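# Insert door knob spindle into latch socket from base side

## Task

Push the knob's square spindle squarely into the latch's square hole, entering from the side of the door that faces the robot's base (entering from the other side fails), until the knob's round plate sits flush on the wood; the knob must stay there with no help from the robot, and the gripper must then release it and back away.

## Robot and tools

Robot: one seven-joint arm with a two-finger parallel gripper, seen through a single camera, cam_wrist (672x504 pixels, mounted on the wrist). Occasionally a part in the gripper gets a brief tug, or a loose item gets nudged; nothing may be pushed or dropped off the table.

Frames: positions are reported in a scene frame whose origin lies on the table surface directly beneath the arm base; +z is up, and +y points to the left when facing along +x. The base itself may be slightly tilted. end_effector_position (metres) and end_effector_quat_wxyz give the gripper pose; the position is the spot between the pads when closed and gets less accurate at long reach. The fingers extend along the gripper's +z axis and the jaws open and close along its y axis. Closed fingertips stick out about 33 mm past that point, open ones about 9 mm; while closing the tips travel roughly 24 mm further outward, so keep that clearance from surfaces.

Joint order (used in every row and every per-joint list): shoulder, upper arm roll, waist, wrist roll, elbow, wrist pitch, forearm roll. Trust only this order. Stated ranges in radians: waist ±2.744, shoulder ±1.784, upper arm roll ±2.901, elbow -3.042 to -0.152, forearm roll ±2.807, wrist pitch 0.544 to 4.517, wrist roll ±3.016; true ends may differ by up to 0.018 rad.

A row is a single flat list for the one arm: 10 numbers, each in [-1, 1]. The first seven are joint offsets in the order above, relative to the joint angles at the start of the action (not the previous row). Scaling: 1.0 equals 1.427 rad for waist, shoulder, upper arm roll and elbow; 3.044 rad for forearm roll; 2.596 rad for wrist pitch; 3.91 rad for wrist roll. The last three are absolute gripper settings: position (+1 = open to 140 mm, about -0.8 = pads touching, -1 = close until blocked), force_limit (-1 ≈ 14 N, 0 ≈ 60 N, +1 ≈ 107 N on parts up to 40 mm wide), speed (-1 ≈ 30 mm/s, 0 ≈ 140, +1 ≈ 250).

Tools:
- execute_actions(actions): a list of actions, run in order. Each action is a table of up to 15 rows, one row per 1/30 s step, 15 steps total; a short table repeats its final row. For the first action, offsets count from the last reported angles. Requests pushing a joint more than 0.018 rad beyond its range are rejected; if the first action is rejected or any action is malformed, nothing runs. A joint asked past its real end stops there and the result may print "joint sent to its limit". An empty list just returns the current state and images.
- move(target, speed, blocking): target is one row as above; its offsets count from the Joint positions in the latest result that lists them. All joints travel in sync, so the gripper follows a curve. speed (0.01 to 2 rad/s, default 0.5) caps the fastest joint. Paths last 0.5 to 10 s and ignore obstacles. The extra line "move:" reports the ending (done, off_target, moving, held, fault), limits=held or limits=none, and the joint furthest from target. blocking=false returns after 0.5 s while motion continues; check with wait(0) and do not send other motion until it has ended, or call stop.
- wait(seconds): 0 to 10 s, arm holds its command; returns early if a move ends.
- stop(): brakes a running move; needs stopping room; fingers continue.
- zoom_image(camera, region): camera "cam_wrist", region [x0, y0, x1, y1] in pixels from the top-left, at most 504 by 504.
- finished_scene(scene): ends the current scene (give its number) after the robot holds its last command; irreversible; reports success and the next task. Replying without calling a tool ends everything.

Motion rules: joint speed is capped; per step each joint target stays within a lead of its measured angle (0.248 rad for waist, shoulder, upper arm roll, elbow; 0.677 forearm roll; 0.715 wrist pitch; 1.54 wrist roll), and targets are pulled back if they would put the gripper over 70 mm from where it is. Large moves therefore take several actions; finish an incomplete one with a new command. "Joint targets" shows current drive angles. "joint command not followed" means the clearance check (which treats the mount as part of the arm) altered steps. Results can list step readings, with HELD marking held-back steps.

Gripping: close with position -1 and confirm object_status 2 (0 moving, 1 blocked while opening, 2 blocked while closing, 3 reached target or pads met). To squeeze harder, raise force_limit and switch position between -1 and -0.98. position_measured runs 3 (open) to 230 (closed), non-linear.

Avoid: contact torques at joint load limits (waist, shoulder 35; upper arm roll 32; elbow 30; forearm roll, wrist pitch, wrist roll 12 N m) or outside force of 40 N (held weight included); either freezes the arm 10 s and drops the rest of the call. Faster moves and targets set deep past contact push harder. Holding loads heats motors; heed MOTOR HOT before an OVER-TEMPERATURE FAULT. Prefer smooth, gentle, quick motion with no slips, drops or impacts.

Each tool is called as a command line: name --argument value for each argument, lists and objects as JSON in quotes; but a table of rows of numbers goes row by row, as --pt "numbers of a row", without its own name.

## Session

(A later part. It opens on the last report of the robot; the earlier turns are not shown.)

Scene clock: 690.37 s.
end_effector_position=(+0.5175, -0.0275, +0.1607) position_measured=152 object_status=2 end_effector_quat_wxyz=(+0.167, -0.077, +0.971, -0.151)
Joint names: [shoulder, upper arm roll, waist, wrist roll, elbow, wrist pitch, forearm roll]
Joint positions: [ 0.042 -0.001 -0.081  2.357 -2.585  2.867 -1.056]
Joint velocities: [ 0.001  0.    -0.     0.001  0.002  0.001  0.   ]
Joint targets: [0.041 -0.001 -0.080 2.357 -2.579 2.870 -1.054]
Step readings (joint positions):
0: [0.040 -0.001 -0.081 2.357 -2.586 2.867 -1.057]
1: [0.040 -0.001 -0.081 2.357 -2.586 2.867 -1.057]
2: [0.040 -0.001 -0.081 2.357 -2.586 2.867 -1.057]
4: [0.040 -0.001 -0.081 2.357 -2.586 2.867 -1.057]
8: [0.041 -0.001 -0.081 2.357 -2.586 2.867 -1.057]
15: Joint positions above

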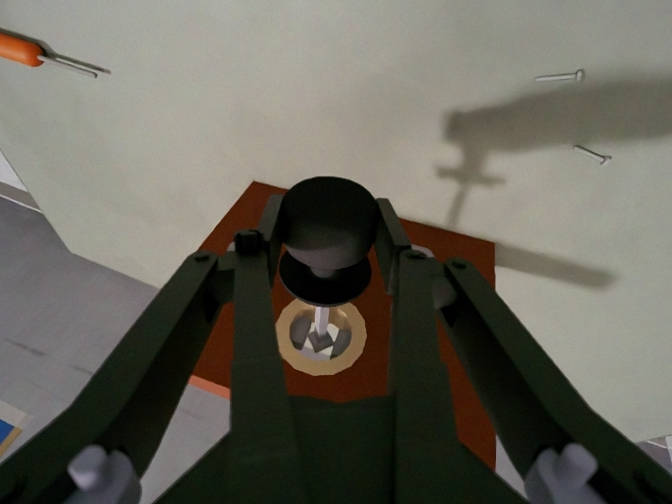

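execute_actions --actions '[[[0,0,0,0,-0.0014,0.0008,0,-0.98,1,-0.6],[0,0,0,0,-0.0014,0.0008,0,-0.98,1,-0.6],[0,0,0,0,-0.0014,0.0008,0,-0.98,1,-0.6],[-0.0042,0,0.0023,0,-0.0014,0.0008,0,-0.98,1,-0.6]]]'

zoom_image --camera "cam_wrist" --region '[306,324,338,354]'

Scene clock: 694.57 s.
end_effector_position=(+0.5165, -0.0268, +0.1605) position_measured=152 object_status=2 end_effector_quat_wxyz=(+0.167, -0.077, +0.971, -0.150)
Joint names: [shoulder, upper arm roll, waist, wrist roll, elbow, wrist pitch, forearm roll]
Joint positions: [ 0.041 -0.001 -0.08   2.357 -2.588  2.868 -1.056]
Joint velocities: [-0.001  0.     0.    -0.    -0.    -0.    -0.   ]
Joint targets: [0.036 -0.001 -0.078 2.357 -2.587 2.869 -1.056]
Step readings (joint positions):
0: [0.042 -0.001 -0.081 2.357 -2.585 2.867 -1.056]
1: [0.043 -0.001 -0.081 2.357 -2.585 2.867 -1.056]
2: [0.043 -0.001 -0.081 2.357 -2.586 2.867 -1.056]
4: [0.042 -0.001 -0.081 2.357 -2.586 2.868 -1.056]
8: [0.041 -0.001 -0.080 2.357 -2.587 2.868 -1.056]
15: Joint positions above

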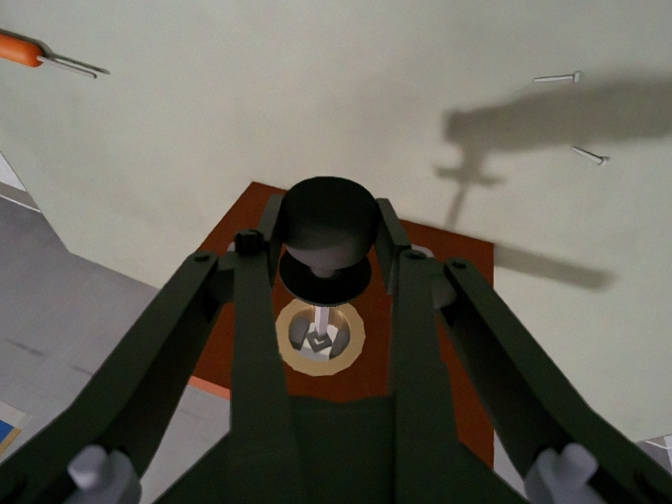

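Region (306, 324, 338, 354) of cam_wrist's 672x504 image, scaled by 15.750, with more detail than that image has; it fills the top 472 rows of this view, and the rest is white.

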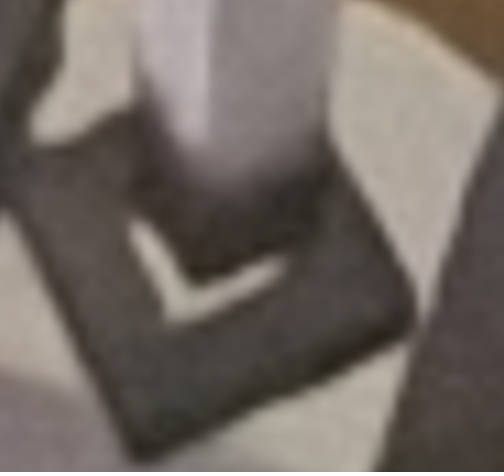

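execute_actions --actions '[[[-0.003,0,-0.002,0,0.002,0.0005,0,-0.98,1,-0.6],[-0.003,0,-0.002,0,0.0025,0.0005,0,-0.98,1,-0.6],[-0.003,0,-0.002,0,0.003,0.0005,0,-0.98,1,-0.6],[-0.003,0,-0.002,0,0.0034,0.0005,0,-0.98,1,-0.6]]]'

zoom_image --camera "cam_wrist" --region '[306,324,338,354]'

Scene clock: 698.97 s.
end_effector_position=(+0.5171, -0.0270, +0.1610) position_measured=152 object_status=2 end_effector_quat_wxyz=(+0.167, -0.077, +0.971, -0.150)
Joint names: [shoulder, upper arm roll, waist, wrist roll, elbow, wrist pitch, forearm roll]
Joint positions: [ 0.041 -0.001 -0.081  2.357 -2.587  2.868 -1.056]
Joint velocities: [ 0.001  0.     0.     0.001 -0.     0.001  0.   ]
Joint targets: [0.036 -0.001 -0.083 2.357 -2.583 2.869 -1.056]
Step readings (joint positions):
0: [0.041 -0.001 -0.080 2.357 -2.588 2.868 -1.056]
1: [0.041 -0.001 -0.080 2.357 -2.588 2.868 -1.056]
2: [0.041 -0.001 -0.080 2.357 -2.588 2.868 -1.056]
4: [0.041 -0.001 -0.081 2.357 -2.587 2.868 -1.056]
8: [0.041 -0.001 -0.081 2.357 -2.587 2.868 -1.056]
15: Joint positions above

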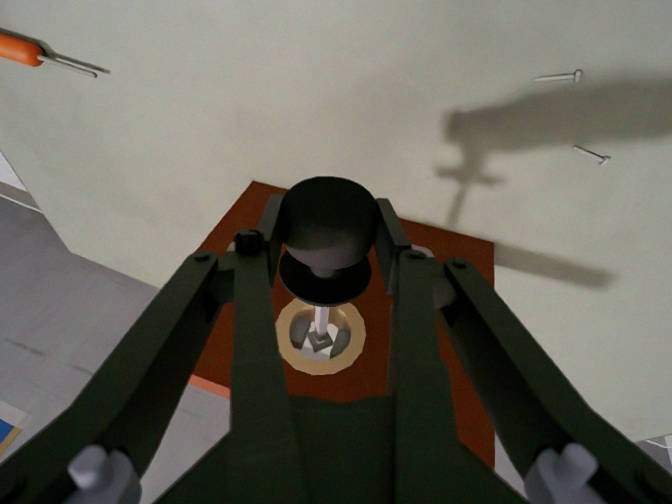

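Region (306, 324, 338, 354) of cam_wrist's 672x504 image, scaled by 15.750, with more detail than that image has; it fills the top 472 rows of this view, and the rest is white.

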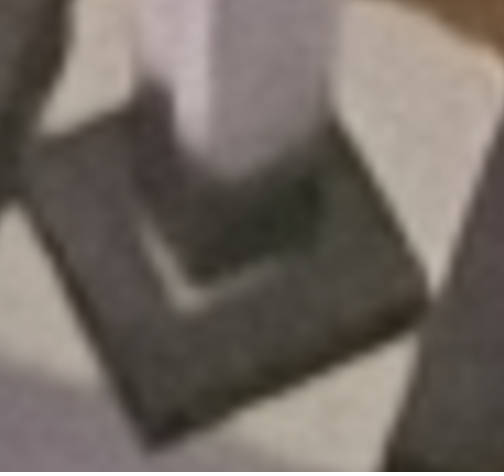

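execute_actions --actions '[[[-0.003,0,0,0,0.0027,0.0005,0,-0.98,1,-0.6],[-0.003,0,0,0,0.0029,0.0005,0,-0.98,1,-0.6],[-0.003,0,0,0,0.0031,0.0005,0,-0.98,1,-0.6],[-0.003,0,0,0,0.0033,0.0005,0,-0.98,1,-0.6],[-0.003,0,0,0,0.0035,0.0005,0,-0.98,1,-0.6],[-0.0025,0,0,0,0.0037,0.0005,0,-0.98,1,-0.6],[-0.002,0,0,0,0.0039,0.0005,0,-0.98,1,-0.6],[-0.0015,0,0,0,0.0041,0.0005,0,-0.98,1,-0.6]]]'

zoom_image --camera "cam_wrist" --region '[306,324,338,354]'

Scene clock: 703.90 s.
end_effector_position=(+0.5176, -0.0271, +0.1613) position_measured=152 object_status=2 end_effector_quat_wxyz=(+0.168, -0.077, +0.971, -0.150)
Joint names: [shoulder, upper arm roll, waist, wrist roll, elbow, wrist pitch, forearm roll]
Joint positions: [ 0.041 -0.001 -0.081  2.357 -2.586  2.868 -1.056]
Joint velocities: [ 0.001  0.001 -0.001 -0.     0.    -0.     0.   ]
Joint targets: [0.038 -0.001 -0.081 2.357 -2.581 2.869 -1.056]
Step readings (joint positions):
0: [0.041 -0.001 -0.081 2.357 -2.586 2.868 -1.056]
1: [0.041 -0.001 -0.081 2.357 -2.586 2.868 -1.056]
2: [0.041 -0.001 -0.081 2.357 -2.586 2.868 -1.056]
4: [0.041 -0.001 -0.081 2.357 -2.586 2.868 -1.056]
8: [0.041 -0.001 -0.081 2.357 -2.586 2.868 -1.056]
15: Joint positions above

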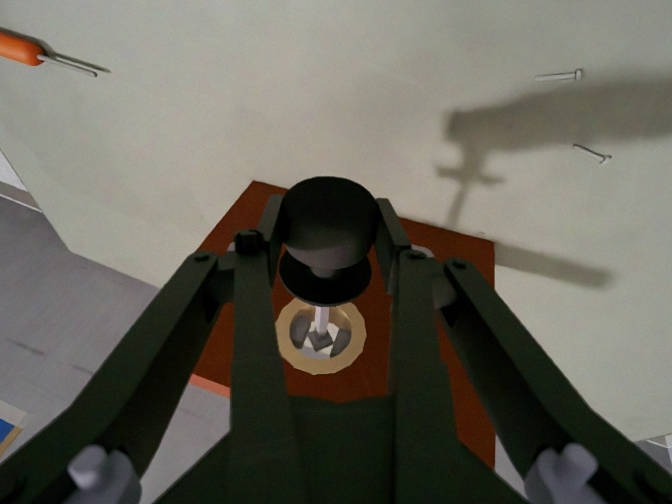

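Region (306, 324, 338, 354) of cam_wrist's 672x504 image, scaled by 15.750, with more detail than that image has; it fills the top 472 rows of this view, and the rest is white.

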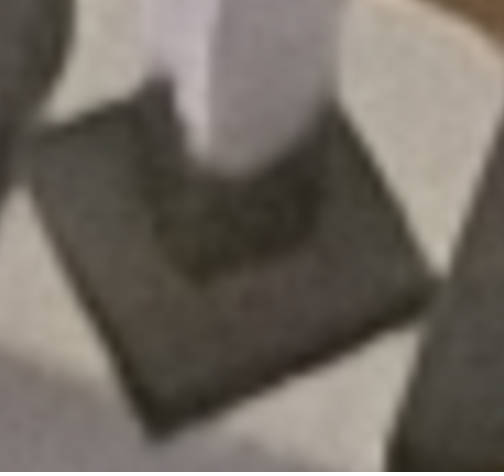

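execute_actions --actions '[[[-0.0015,0,0.0005,0,0.0045,0.0005,0,-0.98,1,-0.6],[-0.0015,0,0.0005,0,0.005,0.0005,0,-0.98,1,-0.6],[-0.0013,0,0.0005,0,0.0052,0.0005,0,-0.98,1,-0.6],[-0.0011,0,0.0005,0,0.0054,0.0005,0,-0.98,1,-0.6],[-0.0009,0,0.0005,0,0.0055,0.0005,0,-0.98,1,-0.6],[-0.0007,0,0.0005,0,0.0055,0.0005,0,-0.98,1,-0.6],[-0.0005,0,0.0005,0,0.0055,0.0005,0,-0.98,1,-0.6],[-0.0004,0,0.0005,0,0.0055,0.0005,0,-0.98,1,-0.6],[-0.0003,0,0.0005,0,0.0055,0.0005,0,-0.98,1,-0.6],[-0.0002,0,0.0005,0,0.0055,0.0005,0,-0.98,1,-0.6],[-0.0001,0,0.0005,0,0.0055,0.0005,0,-0.98,1,-0.6],[0,0,0.0005,0,0.0055,0.0005,0,-0.98,1,-0.6]]]'

zoom_image --camera "cam_wrist" --region '[306,324,338,354]'

Scene clock: 708.20 s.
end_effector_position=(+0.5185, -0.0272, +0.1613) position_measured=152 object_status=2 end_effector_quat_wxyz=(+0.168, -0.077, +0.971, -0.150)
Joint names: [shoulder, upper arm roll, waist, wrist roll, elbow, wrist pitch, forearm roll]
Joint positions: [ 0.043 -0.001 -0.081  2.357 -2.583  2.868 -1.056]
Joint velocities: [ 0.    -0.001 -0.001  0.001 -0.     0.    -0.001]
Joint targets: [0.041 -0.001 -0.080 2.357 -2.578 2.869 -1.056]
Step readings (joint positions):
0: [0.041 -0.001 -0.081 2.357 -2.586 2.868 -1.056]
1: [0.041 -0.001 -0.081 2.357 -2.585 2.868 -1.056]
2: [0.041 -0.001 -0.081 2.357 -2.585 2.868 -1.056]
4: [0.041 -0.001 -0.081 2.357 -2.585 2.868 -1.056]
8: [0.042 -0.001 -0.081 2.357 -2.584 2.868 -1.056]
15: Joint positions above

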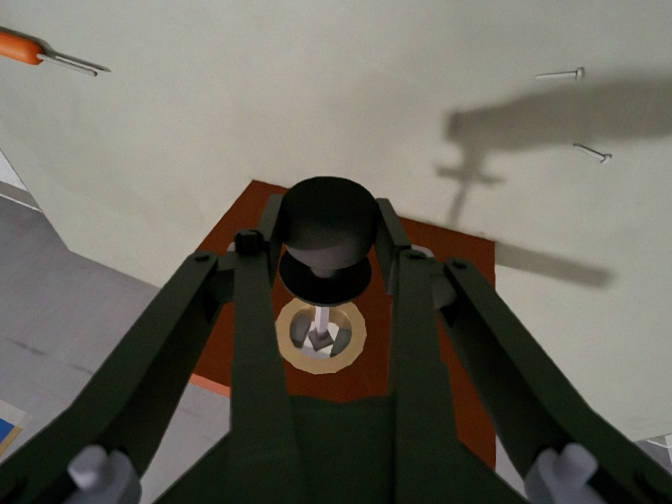

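Region (306, 324, 338, 354) of cam_wrist's 672x504 image, scaled by 15.750, with more detail than that image has; it fills the top 472 rows of this view, and the rest is white.

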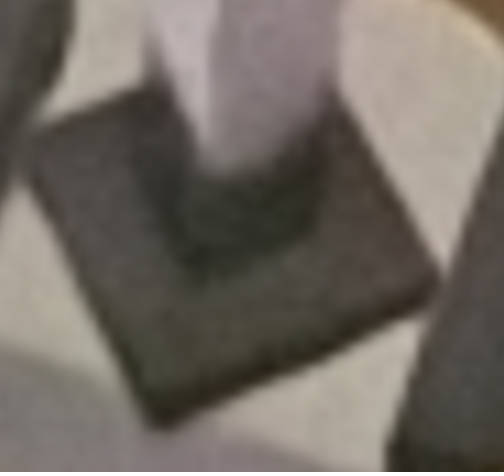

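execute_actions --actions '[[[-0.0004,0,0.0016,-0.0012,0.0043,-0.0005,0.001,-0.98,1,-0.6],[0.0003,0,0.0017,-0.0013,0.0051,-0.0006,0.0012,-0.98,1,-0.6],[0.0009,0,0.0019,-0.0015,0.0059,-0.0007,0.0015,-0.98,1,-0.6],[0.0015,0,0.0021,-0.0016,0.0067,-0.0008,0.0017,-0.98,1,-0.6],[0.0022,0,0.0023,-0.0018,0.0075,-0.0008,0.002,-0.98,1,-0.6],[0.0028,0,0.0024,-0.0019,0.0083,-0.0009,0.0023,-0.98,1,-0.6],[0.0035,0,0.0026,-0.0021,0.0092,-0.001,0.0025,-0.98,1,-0.6],[0.0041,0,0.0028,-0.0022,0.01,-0.0011,0.0028,-0.98,1,-0.6],[0.0047,0,0.0029,-0.0024,0.0108,-0.0012,0.003,-0.98,1,-0.6],[0.0054,0,0.0031,-0.0025,0.0116,-0.0013,0.0033,-0.98,1,-0.6]]]'

zoom_image --camera "cam_wrist" --region '[290,300,354,360]'

Scene clock: 714.53 s.
end_effector_position=(+0.5223, -0.0269, +0.1612) position_measured=152 object_status=2 end_effector_quat_wxyz=(+0.167, -0.077, +0.971, -0.151)
Joint names: [shoulder, upper arm roll, waist, wrist roll, elbow, wrist pitch, forearm roll]
Joint positions: [ 0.052 -0.001 -0.078  2.351 -2.572  2.865 -1.049]
Joint velocities: [ 0.004 -0.     0.002 -0.008  0.002 -0.001  0.006]
Joint targets: [0.050 -0.001 -0.076 2.347 -2.567 2.864 -1.046]
Step readings (joint positions):
0: [0.043 -0.001 -0.081 2.357 -2.583 2.868 -1.056]
1: [0.043 -0.001 -0.081 2.357 -2.583 2.867 -1.056]
2: [0.044 -0.001 -0.081 2.356 -2.582 2.867 -1.056]
4: [0.045 -0.001 -0.080 2.356 -2.580 2.867 -1.055]
8: [0.048 -0.001 -0.079 2.354 -2.576 2.866 -1.052]
15: Joint positions above

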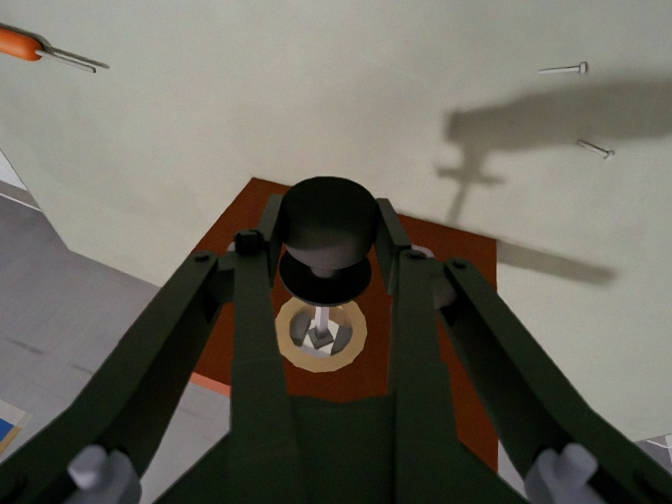

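Region (290, 300, 354, 360) of cam_wrist's 672x504 image, scaled by 7.875, with more detail than that image has; it fills the top 472 rows of this view, and the rest is white.

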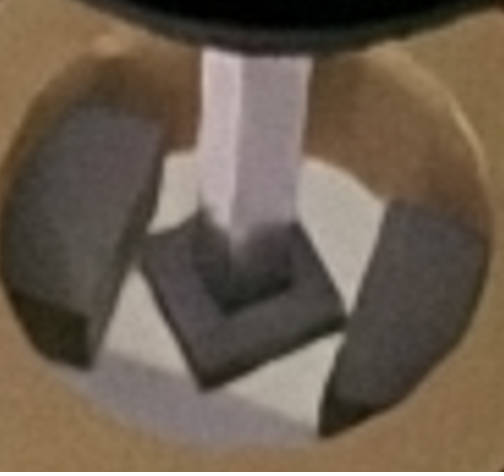

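move --target '[0.0229,0,0.0079,-0.0067,0.0338,-0.0037,0.0105,-0.98,1,-0.6]' --speed 0.04

Scene clock: 729.43 s.
end_effector_position=(+0.5238, -0.0278, +0.1535) position_measured=152 object_status=2 end_effector_quat_wxyz=(+0.156, -0.070, +0.973, -0.153)
Joint names: [shoulder, upper arm roll, waist, wrist roll, elbow, wrist pitch, forearm roll]
Joint positions: [ 0.081 -0.    -0.068  2.344 -2.549  2.842 -1.019]
Joint velocities: [ 0.001  0.001 -0.001  0.    -0.001  0.001 -0.001]
Joint targets: [0.083 -0.001 -0.068 2.341 -2.548 2.842 -1.019]
FORCE FAULT: contact force on the arm reached its limit, and the arm stopped for 10 seconds. The contact can be on any part of the arm, not only on its tool. That time counts as 20 of the actions that you can send in this scene. The arm's remaining commands of this call were not run. The arm holds still and accepts commands again. Move the arm away from the contact; if what it grips holds it there, let go first. Pushing or pulling that hard again can fault the arm again.
move: fault; limits=none; farthest joint: the elbow, 0.026 radians from its target (0.047 radians at the start)

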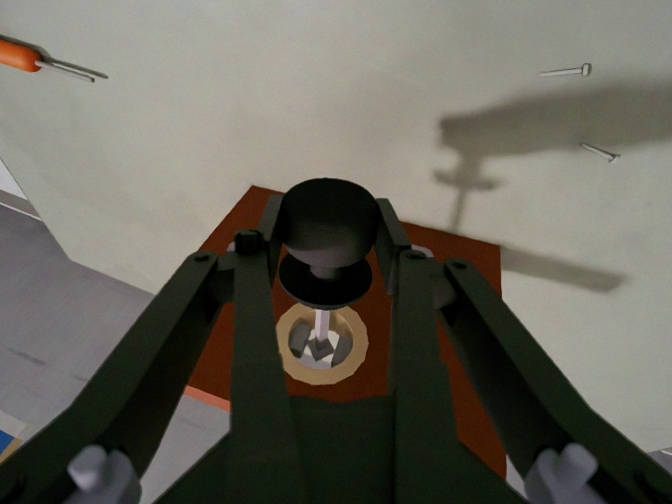

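execute_actions --actions '[[[-0.004,0,-0.0017,0.0011,-0.0015,0.0015,-0.0012,-0.98,1,-0.6],[-0.005,0,-0.0021,0.0012,-0.0023,0.002,-0.0017,-0.98,1,-0.6],[-0.0061,0,-0.0024,0.0013,-0.0031,0.0024,-0.0022,-0.98,1,-0.6],[-0.0071,0,-0.0028,0.0014,-0.0039,0.0029,-0.0027,-0.98,1,-0.6],[-0.0081,0,-0.0031,0.0015,-0.0047,0.0033,-0.0031,-0.98,1,-0.6],[-0.0091,0,-0.0035,0.0015,-0.0055,0.0037,-0.0036,-0.98,1,-0.6],[-0.0101,0,-0.0038,0.0016,-0.0064,0.0042,-0.0041,-0.98,1,-0.6],[-0.0112,0,-0.0042,0.0017,-0.0072,0.0046,-0.0046,-0.98,1,-0.6],[-0.0122,0,-0.0045,0.0018,-0.008,0.0051,-0.0051,-0.98,1,-0.6],[-0.0132,0,-0.0049,0.0019,-0.0088,0.0055,-0.0056,-0.98,1,-0.6]]]'

zoom_image --camera "cam_wrist" --region '[270,270,374,380]'

Scene clock: 736.33 s.
end_effector_position=(+0.5230, -0.0272, +0.1569) position_measured=152 object_status=2 end_effector_quat_wxyz=(+0.161, -0.072, +0.973, -0.151)
Joint names: [shoulder, upper arm roll, waist, wrist roll, elbow, wrist pitch, forearm roll]
Joint positions: [ 0.068 -0.    -0.073  2.35  -2.56   2.853 -1.031]
Joint velocities: [-0.003  0.001 -0.005  0.001 -0.004  0.006 -0.01 ]
Joint targets: [0.062 -0.000 -0.075 2.351 -2.562 2.856 -1.036]
Step readings (joint positions):
0: [0.081 -0.000 -0.068 2.344 -2.549 2.842 -1.019]
1: [0.080 -0.000 -0.068 2.344 -2.550 2.842 -1.019]
2: [0.078 -0.000 -0.068 2.345 -2.551 2.843 -1.019]
4: [0.076 -0.000 -0.068 2.346 -2.553 2.845 -1.020]
8: [0.072 -0.000 -0.070 2.348 -2.556 2.849 -1.025]
15: Joint positions above

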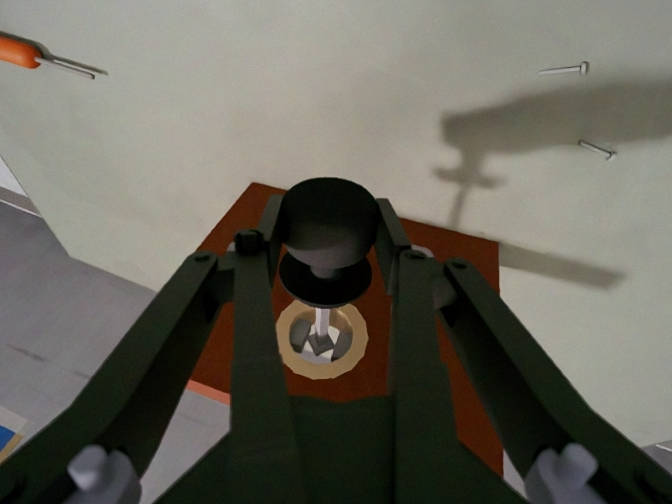

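Region (270, 270, 374, 380) of cam_wrist's 672x504 image, scaled by 4.582, with more detail than that image has; it fills the left 477 columns of this view, and the rest is white.

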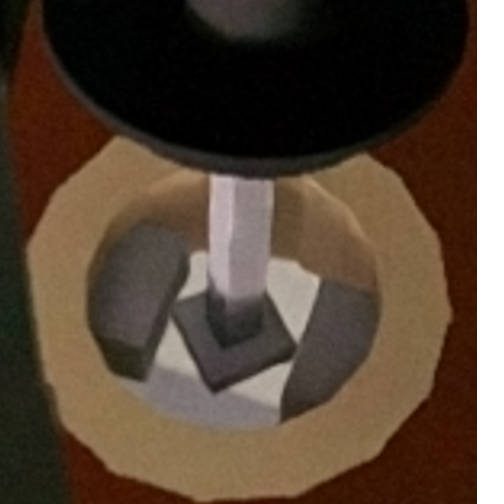

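execute_actions --actions '[[[-0.0051,0,-0.0017,0.0005,-0.0022,0.0017,-0.0019,-0.98,1,-0.6],[-0.0063,0,-0.0021,0.0005,-0.0031,0.0021,-0.0025,-0.98,1,-0.6],[-0.0074,0,-0.0024,0.0006,-0.0039,0.0026,-0.0031,-0.98,1,-0.6],[-0.0086,0,-0.0028,0.0006,-0.0048,0.003,-0.0037,-0.98,1,-0.6],[-0.0097,0,-0.0031,0.0006,-0.0056,0.0035,-0.0043,-0.98,1,-0.6],[-0.0108,0,-0.0035,0.0007,-0.0064,0.004,-0.0048,-0.98,1,-0.6],[-0.012,0,-0.0038,0.0007,-0.0073,0.0044,-0.0054,-0.98,1,-0.6],[-0.0131,0,-0.0042,0.0007,-0.0081,0.0049,-0.006,-0.98,1,-0.6],[-0.0143,0,-0.0045,0.0008,-0.009,0.0053,-0.0066,-0.98,1,-0.6],[-0.0154,0,-0.0049,0.0008,-0.0098,0.0058,-0.0072,-0.98,1,-0.6]]]'

zoom_image --camera "cam_wrist" --region '[290,300,354,360]'

Scene clock: 740.30 s.
end_effector_position=(+0.5187, -0.0287, +0.1585) position_measured=152 object_status=2 end_effector_quat_wxyz=(+0.163, -0.077, +0.972, -0.153)
Joint names: [shoulder, upper arm roll, waist, wrist roll, elbow, wrist pitch, forearm roll]
Joint positions: [ 0.053 -0.    -0.079  2.351 -2.576  2.859 -1.049]
Joint velocities: [-0.003  0.    -0.003  0.001 -0.004  0.002 -0.012]
Joint targets: [0.046 -0.000 -0.080 2.353 -2.574 2.868 -1.053]
Step readings (joint positions):
0: [0.068 -0.000 -0.073 2.351 -2.560 2.854 -1.032]
1: [0.067 -0.000 -0.074 2.351 -2.561 2.854 -1.033]
2: [0.066 -0.000 -0.074 2.351 -2.561 2.855 -1.033]
4: [0.064 -0.000 -0.074 2.351 -2.563 2.856 -1.036]
8: [0.059 -0.000 -0.077 2.351 -2.569 2.857 -1.042]
15: Joint positions above

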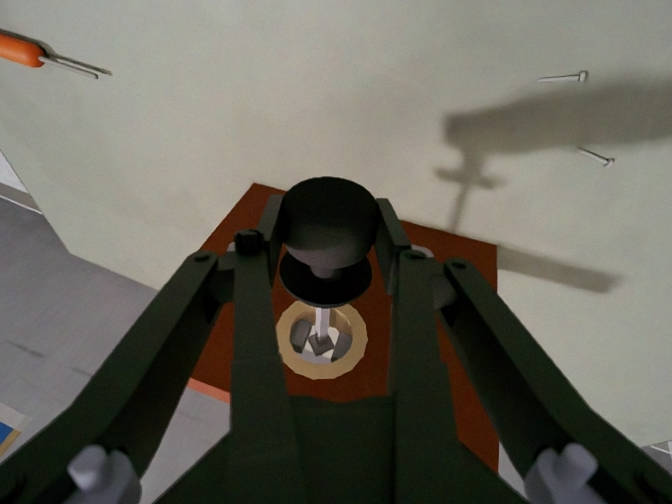

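Region (290, 300, 354, 360) of cam_wrist's 672x504 image, scaled by 7.875, with more detail than that image has; it fills the top 472 rows of this view, and the rest is white.

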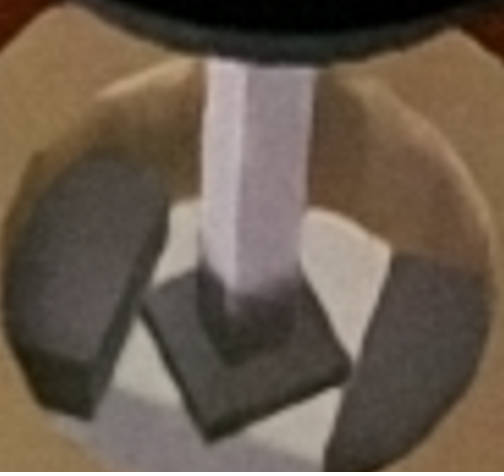

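zoom_image --camera "cam_wrist" --region '[306,330,338,360]'

Region (306, 330, 338, 360) of cam_wrist's 672x504 image, scaled by 15.750, with more detail than that image has; it fills the top 472 rows of this view, and the rest is white.

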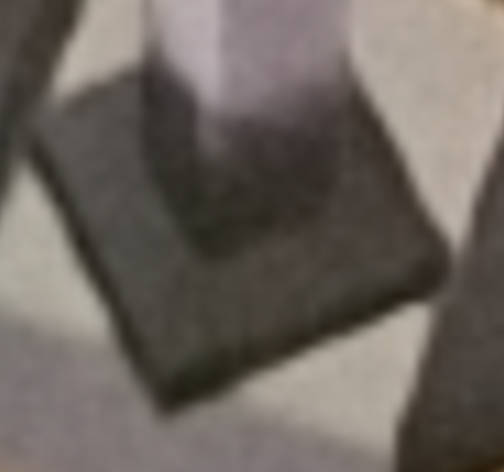

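execute_actions --actions '[[[-0.001,0,0.0016,-0.0022,0.0036,-0.0014,0.0023,-0.98,1,-0.6],[-0.001,0,0.0017,-0.0032,0.0042,-0.0018,0.0036,-0.98,1,-0.6],[-0.001,0,0.0019,-0.0041,0.0048,-0.0022,0.0049,-0.98,1,-0.6],[-0.001,0,0.0021,-0.0051,0.0054,-0.0026,0.0062,-0.98,1,-0.6],[-0.001,0,0.0022,-0.006,0.006,-0.003,0.0075,-0.98,1,-0.6],[-0.001,0,0.0024,-0.007,0.0066,-0.0034,0.0088,-0.98,1,-0.6],[-0.001,0,0.0026,-0.008,0.0073,-0.0039,0.0101,-0.98,1,-0.6],[-0.0008,0,0.0028,-0.0089,0.0079,-0.0043,0.0114,-0.98,1,-0.6],[-0.0008,0,0.0029,-0.0099,0.0085,-0.0047,0.0127,-0.98,1,-0.6],[-0.0008,0,0.0031,-0.0108,0.0091,-0.0051,0.014,-0.98,1,-0.6],[-0.0008,0,0.0033,-0.0118,0.0097,-0.0055,0.0153,-0.98,1,-0.6],[-0.0008,0,0.0034,-0.0128,0.0103,-0.0059,0.0166,-0.98,1,-0.6],[-0.0008,0,0.0036,-0.0137,0.0109,-0.0063,0.0179,-0.98,1,-0.6]]]'

zoom_image --camera "cam_wrist" --region '[306,330,338,360]'

Scene clock: 791.40 s.
end_effector_position=(+0.5202, -0.0285, +0.1590) position_measured=152 object_status=2 end_effector_quat_wxyz=(+0.158, -0.076, +0.973, -0.152)
Joint names: [shoulder, upper arm roll, waist, wrist roll, elbow, wrist pitch, forearm roll]
Joint positions: [ 0.056  0.001 -0.074  2.315 -2.568  2.847 -1.005]
Joint velocities: [ 0.002  0.001  0.006 -0.078  0.01  -0.018  0.06 ]
Joint targets: [0.052 -0.000 -0.074 2.297 -2.560 2.842 -0.995]
Step readings (joint positions):
0: [0.052 -0.000 -0.080 2.351 -2.577 2.859 -1.051]
1: [0.053 -0.000 -0.079 2.350 -2.576 2.858 -1.049]
2: [0.053 -0.000 -0.079 2.349 -2.576 2.858 -1.047]
4: [0.054 -0.000 -0.078 2.346 -2.575 2.856 -1.042]
8: [0.054 -0.000 -0.076 2.336 -2.573 2.853 -1.029]
15: Joint positions above

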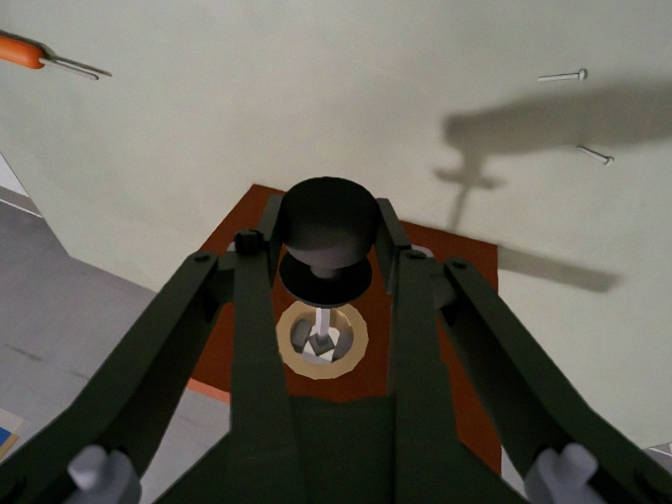

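Region (306, 330, 338, 360) of cam_wrist's 672x504 image, scaled by 15.750, with more detail than that image has; it fills the top 472 rows of this view, and the rest is white.

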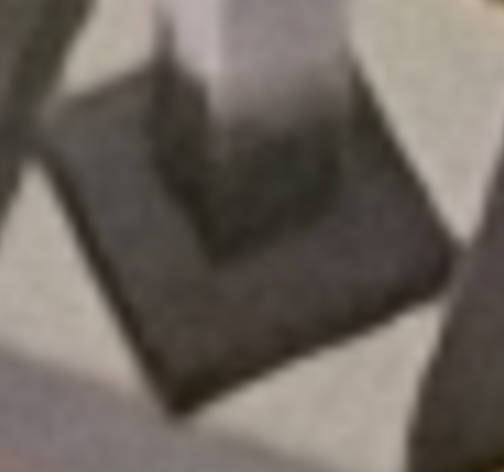

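execute_actions --actions '[]'

Scene clock: 793.10 s.
end_effector_position=(+0.5207, -0.0296, +0.1596) position_measured=152 object_status=2 end_effector_quat_wxyz=(+0.156, -0.081, +0.972, -0.154)
Joint names: [shoulder, upper arm roll, waist, wrist roll, elbow, wrist pitch, forearm roll]
Joint positions: [ 0.056  0.001 -0.073  2.295 -2.566  2.843 -0.997]
Joint velocities: [ 0.001  0.    -0.001  0.    -0.001 -0.002  0.001]
Joint targets: [0.052 -0.000 -0.074 2.297 -2.560 2.842 -0.995]

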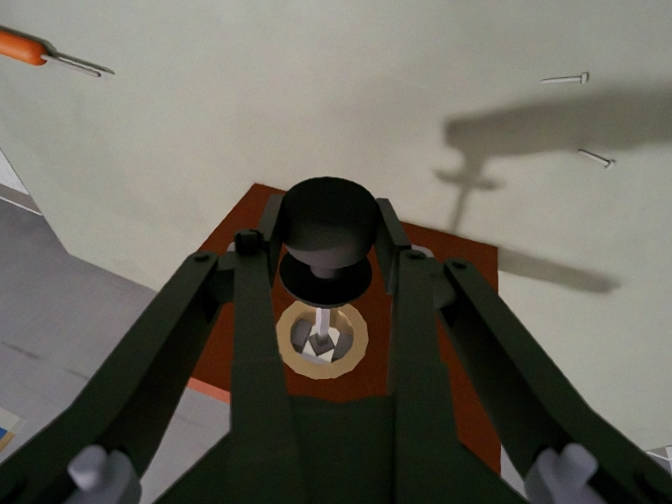

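execute_actions --actions '[[[-0.0035,0,0.0008,-0.0005,0.0042,-0.0004,0.003,-0.98,1,-0.6],[-0.0035,0,0.0009,-0.0014,0.0049,-0.0008,0.0045,-0.98,1,-0.6],[-0.0036,0,0.001,-0.0024,0.0056,-0.0012,0.006,-0.98,1,-0.6],[-0.0036,0,0.0011,-0.0034,0.0063,-0.0016,0.0074,-0.98,1,-0.6],[-0.0037,0,0.0012,-0.0043,0.007,-0.002,0.0088,-0.98,1,-0.6],[-0.0037,0,0.0013,-0.0053,0.0077,-0.0024,0.0102,-0.98,1,-0.6],[-0.0038,0,0.0014,-0.0062,0.0084,-0.0028,0.0116,-0.98,1,-0.6],[-0.0038,0,0.0015,-0.0072,0.0091,-0.0032,0.013,-0.98,1,-0.6],[-0.0038,0,0.0016,-0.0081,0.0098,-0.0036,0.0144,-0.98,1,-0.6],[-0.0039,0,0.0017,-0.0091,0.0105,-0.004,0.0158,-0.98,1,-0.6],[-0.0039,0,0.0018,-0.01,0.0112,-0.0044,0.0172,-0.98,1,-0.6],[-0.0039,0,0.0019,-0.011,0.0119,-0.0048,0.0186,-0.98,1,-0.6]]]'

wait --seconds 0.3

zoom_image --camera "cam_wrist" --region '[306,330,338,360]'

Scene clock: 801.87 s.
end_effector_position=(+0.5225, -0.0283, +0.1610) position_measured=152 object_status=2 end_effector_quat_wxyz=(+0.152, -0.077, +0.974, -0.151)
Joint names: [shoulder, upper arm roll, waist, wrist roll, elbow, wrist pitch, forearm roll]
Joint positions: [ 0.056  0.003 -0.069  2.262 -2.56   2.834 -0.95 ]
Joint velocities: [-0.001 -0.001  0.001 -0.066  0.006 -0.015  0.048]
Joint targets: [0.050 0.001 -0.071 2.252 -2.549 2.830 -0.941]
Step readings (joint positions):
0: [0.056 0.001 -0.073 2.295 -2.566 2.843 -0.997]
1: [0.056 0.001 -0.073 2.295 -2.566 2.843 -0.996]
2: [0.056 0.001 -0.073 2.294 -2.566 2.843 -0.994]
4: [0.056 0.001 -0.072 2.291 -2.565 2.842 -0.988]
8: [0.056 0.002 -0.071 2.282 -2.563 2.839 -0.973]
15: Joint positions above

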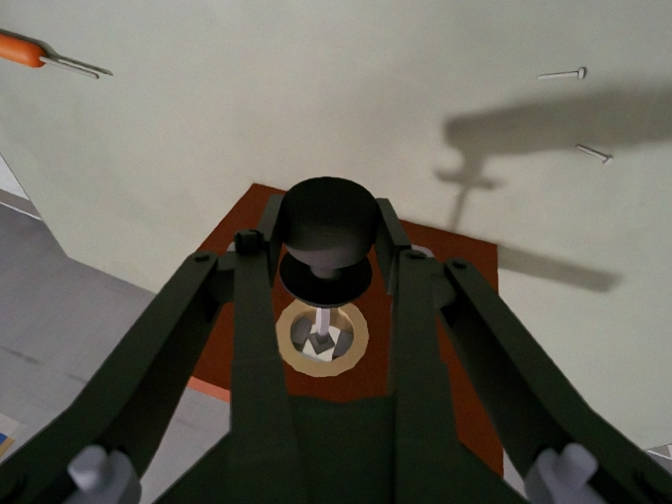

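Scene clock: 802.17 s.
end_effector_position=(+0.5227, -0.0289, +0.1612) position_measured=152 object_status=2 end_effector_quat_wxyz=(+0.150, -0.080, +0.974, -0.152)
Joint names: [shoulder, upper arm roll, waist, wrist roll, elbow, wrist pitch, forearm roll]
Joint positions: [ 0.056  0.003 -0.069  2.251 -2.559  2.831 -0.944]
Joint velocities: [-0.001 -0.001 -0.001 -0.018  0.002 -0.005  0.006]
Joint targets: [0.050 0.001 -0.071 2.252 -2.549 2.830 -0.941]
wait: 0.30 s; no rest

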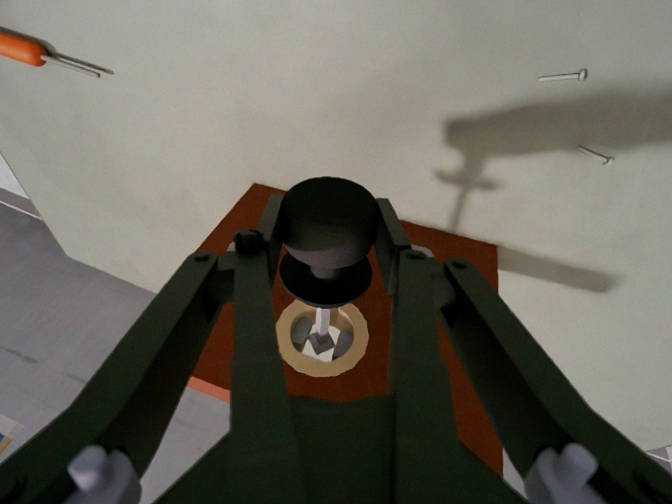

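Region (306, 330, 338, 360) of cam_wrist's 672x504 image, scaled by 15.750, with more detail than that image has; it fills the top 472 rows of this view, and the rest is white.

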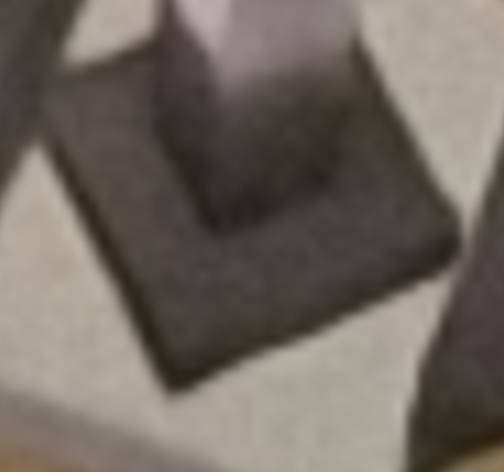

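execute_actions --actions '[[[-0.0035,0,0.002,0.001,0.003,-0.0009,0.0013,-0.98,1,-0.6],[-0.0036,0,0.0029,0.0011,0.0032,-0.0014,0.0019,-0.98,1,-0.6],[-0.0037,0,0.0037,0.0012,0.0034,-0.0019,0.0025,-0.98,1,-0.6],[-0.0038,0,0.0046,0.0013,0.0037,-0.0024,0.0031,-0.98,1,-0.6],[-0.0039,0,0.0055,0.0014,0.0039,-0.0029,0.0037,-0.98,1,-0.6],[-0.004,0,0.0063,0.0015,0.0041,-0.0034,0.0043,-0.98,1,-0.6],[-0.0042,0,0.0072,0.0016,0.0044,-0.0039,0.0049,-0.98,1,-0.6],[-0.0043,0,0.0081,0.0017,0.0046,-0.0044,0.0054,-0.98,1,-0.6]]]'

zoom_image --camera "cam_wrist" --region '[270,270,374,380]'

Scene clock: 831.83 s.
end_effector_position=(+0.5220, -0.0274, +0.1614) position_measured=152 object_status=2 end_effector_quat_wxyz=(+0.148, -0.076, +0.974, -0.153)
Joint names: [shoulder, upper arm roll, waist, wrist roll, elbow, wrist pitch, forearm roll]
Joint positions: [ 0.056  0.003 -0.06   2.252 -2.556  2.819 -0.93 ]
Joint velocities: [ 0.     0.001  0.004  0.003  0.001 -0.005  0.007]
Joint targets: [0.050 0.003 -0.057 2.258 -2.552 2.820 -0.928]
Step readings (joint positions):
0: [0.056 0.003 -0.069 2.246 -2.558 2.830 -0.944]
1: [0.056 0.003 -0.068 2.247 -2.558 2.830 -0.943]
2: [0.056 0.003 -0.068 2.247 -2.558 2.829 -0.943]
4: [0.056 0.003 -0.066 2.248 -2.558 2.828 -0.941]
8: [0.056 0.003 -0.063 2.250 -2.557 2.823 -0.935]
15: Joint positions above

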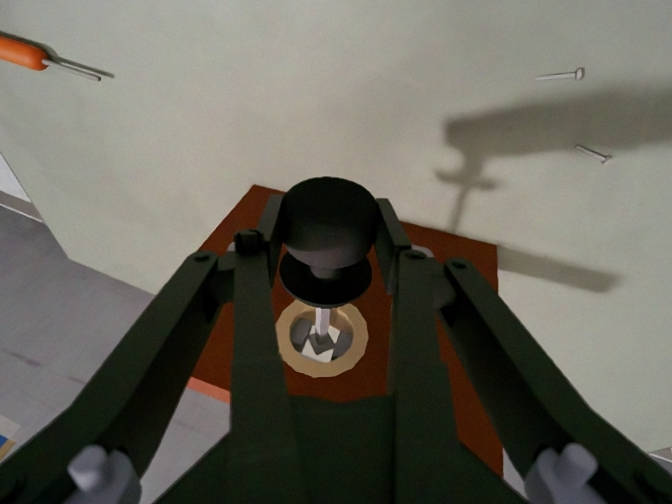

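Region (270, 270, 374, 380) of cam_wrist's 672x504 image, scaled by 4.582, with more detail than that image has; it fills the left 477 columns of this view, and the rest is white.

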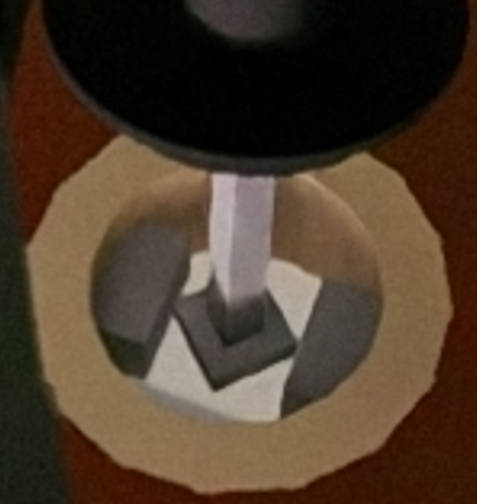

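execute_actions --actions '[[[-0.002,0,0.0016,-0.0005,0.0043,-0.0005,0.001,-0.98,1,-0.6],[-0.001,0,0.0017,-0.001,0.0052,-0.0006,0.0012,-0.98,1,-0.6],[0.0007,0,0.0019,-0.0014,0.006,-0.0007,0.0014,-0.98,1,-0.6],[0.0014,0,0.002,-0.0015,0.0069,-0.0008,0.0016,-0.98,1,-0.6],[0.002,0,0.0022,-0.0016,0.0077,-0.0009,0.0018,-0.98,1,-0.6],[0.0027,0,0.0023,-0.0017,0.0085,-0.001,0.002,-0.98,1,-0.6],[0.0033,0,0.0025,-0.0019,0.0094,-0.0011,0.0022,-0.98,1,-0.6],[0.004,0,0.0026,-0.002,0.0102,-0.0012,0.0024,-0.98,1,-0.6],[0.0046,0,0.0028,-0.0021,0.0111,-0.0013,0.0026,-0.98,1,-0.6],[0.0052,0,0.003,-0.0022,0.0119,-0.0014,0.0029,-0.98,1,-0.6]]]'

zoom_image --camera "cam_wrist" --region '[270,270,374,380]'

Scene clock: 848.00 s.
end_effector_position=(+0.5232, -0.0276, +0.1601) position_measured=152 object_status=2 end_effector_quat_wxyz=(+0.145, -0.075, +0.974, -0.154)
Joint names: [shoulder, upper arm roll, waist, wrist roll, elbow, wrist pitch, forearm roll]
Joint positions: [ 0.063  0.003 -0.057  2.248 -2.549  2.812 -0.924]
Joint velocities: [-0.001  0.     0.004 -0.005  0.001 -0.005  0.005]
Joint targets: [0.063 0.003 -0.056 2.244 -2.539 2.815 -0.922]
Step readings (joint positions):
0: [0.056 0.003 -0.059 2.253 -2.556 2.818 -0.930]
1: [0.056 0.003 -0.059 2.253 -2.556 2.818 -0.930]
2: [0.056 0.003 -0.059 2.252 -2.556 2.818 -0.930]
4: [0.058 0.003 -0.059 2.251 -2.554 2.817 -0.929]
8: [0.061 0.003 -0.058 2.250 -2.551 2.815 -0.927]
15: Joint positions above

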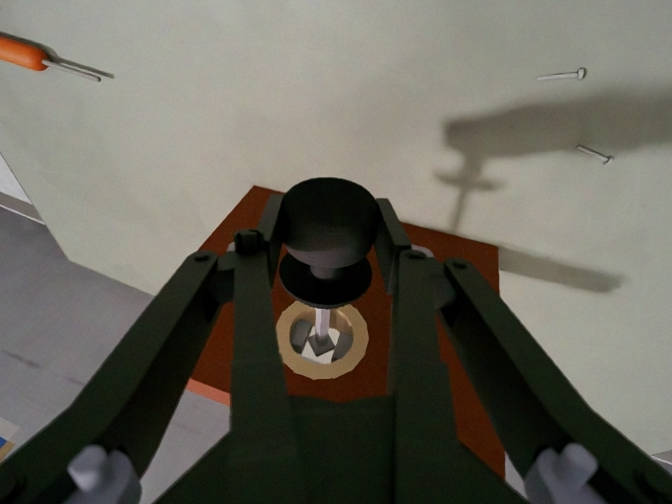

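Region (270, 270, 374, 380) of cam_wrist's 672x504 image, scaled by 4.582, with more detail than that image has; it fills the left 477 columns of this view, and the rest is white.

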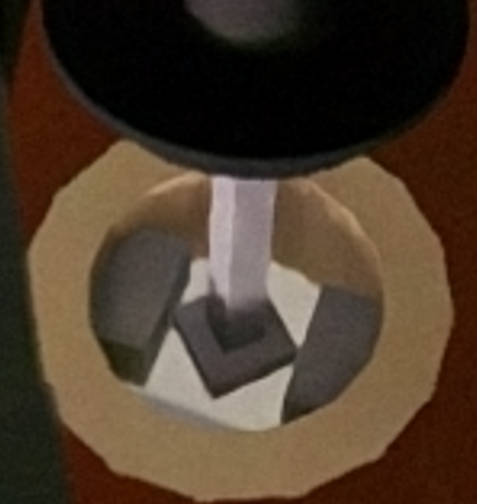

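execute_actions --actions '[[[-0.002,0,0,0,0,0.001,0,-0.98,1,-0.6],[-0.004,0,-0.001,0.001,-0.001,0.0015,-0.0007,-0.98,1,-0.6],[-0.005,0,-0.0015,0.0013,-0.002,0.002,-0.001,-0.98,1,-0.6],[-0.006,0,-0.0018,0.0015,-0.003,0.0025,-0.0014,-0.98,1,-0.6],[-0.007,0,-0.002,0.0017,-0.0038,0.003,-0.0017,-0.98,1,-0.6],[-0.008,0,-0.0021,0.0018,-0.0045,0.0035,-0.002,-0.98,1,-0.6]]]'

zoom_image --camera "cam_wrist" --region '[260,170,400,390]'

Scene clock: 875.67 s.
end_effector_position=(+0.5218, -0.0272, +0.1611) position_measured=152 object_status=2 end_effector_quat_wxyz=(+0.147, -0.075, +0.974, -0.153)
Joint names: [shoulder, upper arm roll, waist, wrist roll, elbow, wrist pitch, forearm roll]
Joint positions: [ 0.056  0.003 -0.058  2.251 -2.556  2.816 -0.928]
Joint velocities: [ 0.001  0.001 -0.001  0.003 -0.002  0.002 -0.002]
Joint targets: [0.052 0.003 -0.060 2.255 -2.555 2.821 -0.930]
Step readings (joint positions):
0: [0.063 0.003 -0.057 2.247 -2.548 2.812 -0.923]
1: [0.063 0.003 -0.057 2.247 -2.549 2.812 -0.923]
2: [0.062 0.003 -0.057 2.247 -2.549 2.812 -0.923]
4: [0.060 0.003 -0.057 2.248 -2.551 2.813 -0.924]
8: [0.057 0.003 -0.058 2.250 -2.554 2.815 -0.926]
15: Joint positions above

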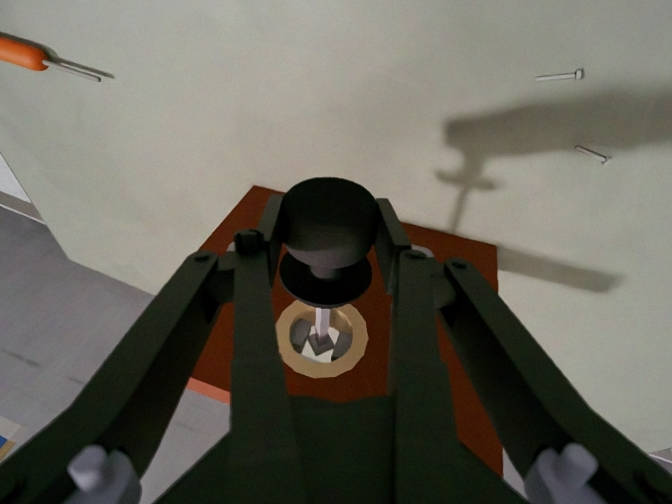

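Region (260, 170, 400, 390) of cam_wrist's 672x504 image, scaled by 2.291, with more detail than that image has; it fills the left 321 columns of this view, and the rest is white.

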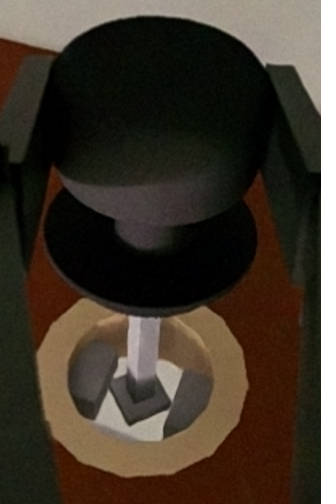

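execute_actions --actions '[[[-0.0029,0,0.0015,-0.0015,0.0025,-0.0008,0.0018,-0.98,1,-0.6],[-0.003,0,0.0019,-0.0025,0.0028,-0.0013,0.003,-0.98,1,-0.6],[-0.0032,0,0.0023,-0.0034,0.0031,-0.0018,0.0042,-0.98,1,-0.6],[-0.0033,0,0.0027,-0.0043,0.0034,-0.0023,0.0054,-0.98,1,-0.6],[-0.0035,0,0.0031,-0.0051,0.0037,-0.0028,0.0066,-0.98,1,-0.6],[-0.0036,0,0.0035,-0.006,0.004,-0.0032,0.0078,-0.98,1,-0.6],[-0.0038,0,0.0039,-0.0068,0.0043,-0.0037,0.009,-0.98,1,-0.6],[-0.004,0,0.0043,-0.0077,0.0046,-0.0042,0.0102,-0.98,1,-0.6],[-0.0042,0,0.0047,-0.0085,0.0049,-0.0047,0.0114,-0.98,1,-0.6],[-0.0043,0,0.0052,-0.0094,0.0052,-0.0052,0.0126,-0.98,1,-0.6],[-0.0045,0,0.0057,-0.0102,0.0056,-0.0057,0.0137,-0.98,1,-0.6],[-0.0047,0,0.0062,-0.0102,0.006,-0.0062,0.0144,-0.98,1,-0.6]]]'

wait --seconds 0.5

Scene clock: 891.00 s.
end_effector_position=(+0.5217, -0.0264, +0.1622) position_measured=152 object_status=2 end_effector_quat_wxyz=(+0.142, -0.072, +0.975, -0.152)
Joint names: [shoulder, upper arm roll, waist, wrist roll, elbow, wrist pitch, forearm roll]
Joint positions: [ 0.055  0.003 -0.051  2.226 -2.552  2.804 -0.89 ]
Joint velocities: [-0.003 -0.001  0.005 -0.044  0.005 -0.018  0.037]
Joint targets: [0.050 0.003 -0.049 2.211 -2.547 2.800 -0.884]
Step readings (joint positions):
0: [0.056 0.003 -0.058 2.252 -2.556 2.817 -0.928]
1: [0.056 0.003 -0.058 2.252 -2.556 2.816 -0.927]
2: [0.056 0.003 -0.058 2.251 -2.556 2.816 -0.926]
4: [0.056 0.003 -0.057 2.248 -2.555 2.815 -0.921]
8: [0.056 0.003 -0.055 2.241 -2.554 2.811 -0.909]
15: Joint positions above

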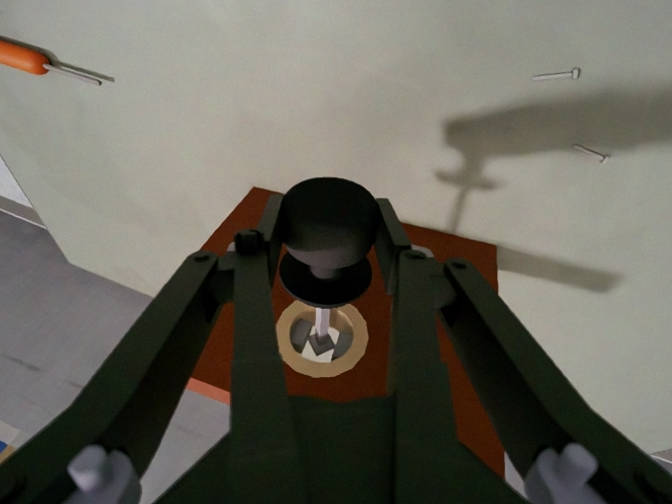

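Scene clock: 891.50 s.
end_effector_position=(+0.5217, -0.0270, +0.1626) position_measured=152 object_status=2 end_effector_quat_wxyz=(+0.141, -0.075, +0.975, -0.153)
Joint names: [shoulder, upper arm roll, waist, wrist roll, elbow, wrist pitch, forearm roll]
Joint positions: [ 0.054  0.003 -0.051  2.216 -2.551  2.801 -0.886]
Joint velocities: [-0.    -0.001 -0.002 -0.009  0.    -0.002  0.001]
Joint targets: [0.050 0.003 -0.049 2.211 -2.547 2.800 -0.884]
wait: 0.50 s; no rest

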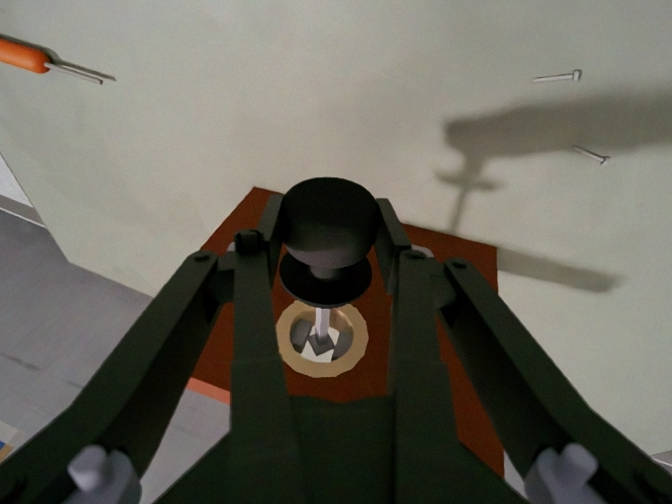

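execute_actions --actions '[[[-0.0025,0,0.0014,-0.0013,0.0035,0,0.0007,-0.98,1,-0.6],[-0.002,0,0.0015,-0.0014,0.0041,0,0.0009,-0.98,1,-0.6],[-0.0015,0,0.0016,-0.0015,0.0047,-0.0001,0.001,-0.98,1,-0.6],[-0.001,0,0.0017,-0.0016,0.0054,-0.0002,0.0012,-0.98,1,-0.6],[-0.0005,0,0.0019,-0.0017,0.006,-0.0003,0.0014,-0.98,1,-0.6],[0,0,0.002,-0.0017,0.0066,-0.0003,0.0015,-0.98,1,-0.6],[0.0005,0,0.0021,-0.0018,0.0073,-0.0004,0.0017,-0.98,1,-0.6],[0.001,0,0.0022,-0.0019,0.0079,-0.0005,0.0018,-0.98,1,-0.6],[0.0015,0,0.0023,-0.002,0.0085,-0.0005,0.002,-0.98,1,-0.6],[0.002,0,0.0025,-0.0021,0.0092,-0.0006,0.0021,-0.98,1,-0.6],[0.0025,0,0.0026,-0.0022,0.0098,-0.0007,0.0023,-0.98,1,-0.6]]]'

Scene clock: 896.37 s.
end_effector_position=(+0.5236, -0.0270, +0.1625) position_measured=152 object_status=2 end_effector_quat_wxyz=(+0.140, -0.076, +0.975, -0.154)
Joint names: [shoulder, upper arm roll, waist, wrist roll, elbow, wrist pitch, forearm roll]
Joint positions: [ 0.059  0.003 -0.049  2.21  -2.544  2.797 -0.881]
Joint velocities: [-0.002 -0.     0.002 -0.005  0.001 -0.004  0.006]
Joint targets: [0.058 0.003 -0.047 2.207 -2.537 2.799 -0.879]
Step readings (joint positions):
0: [0.054 0.003 -0.051 2.214 -2.551 2.800 -0.886]
1: [0.054 0.003 -0.051 2.214 -2.551 2.800 -0.886]
2: [0.054 0.003 -0.051 2.213 -2.550 2.800 -0.886]
4: [0.054 0.003 -0.051 2.213 -2.550 2.800 -0.885]
8: [0.056 0.003 -0.050 2.212 -2.547 2.799 -0.884]
15: Joint positions above

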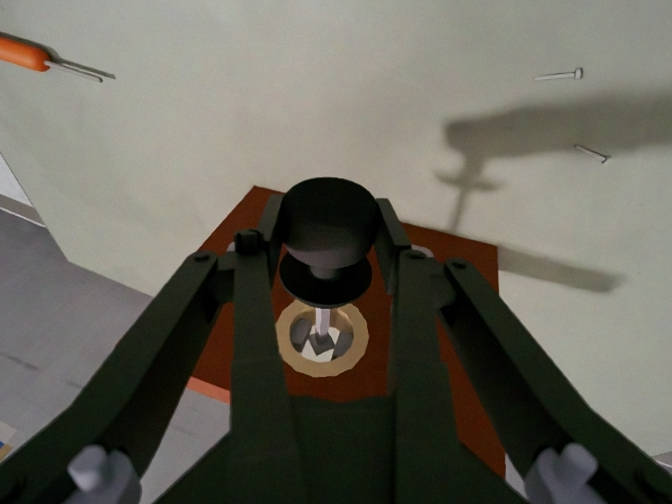

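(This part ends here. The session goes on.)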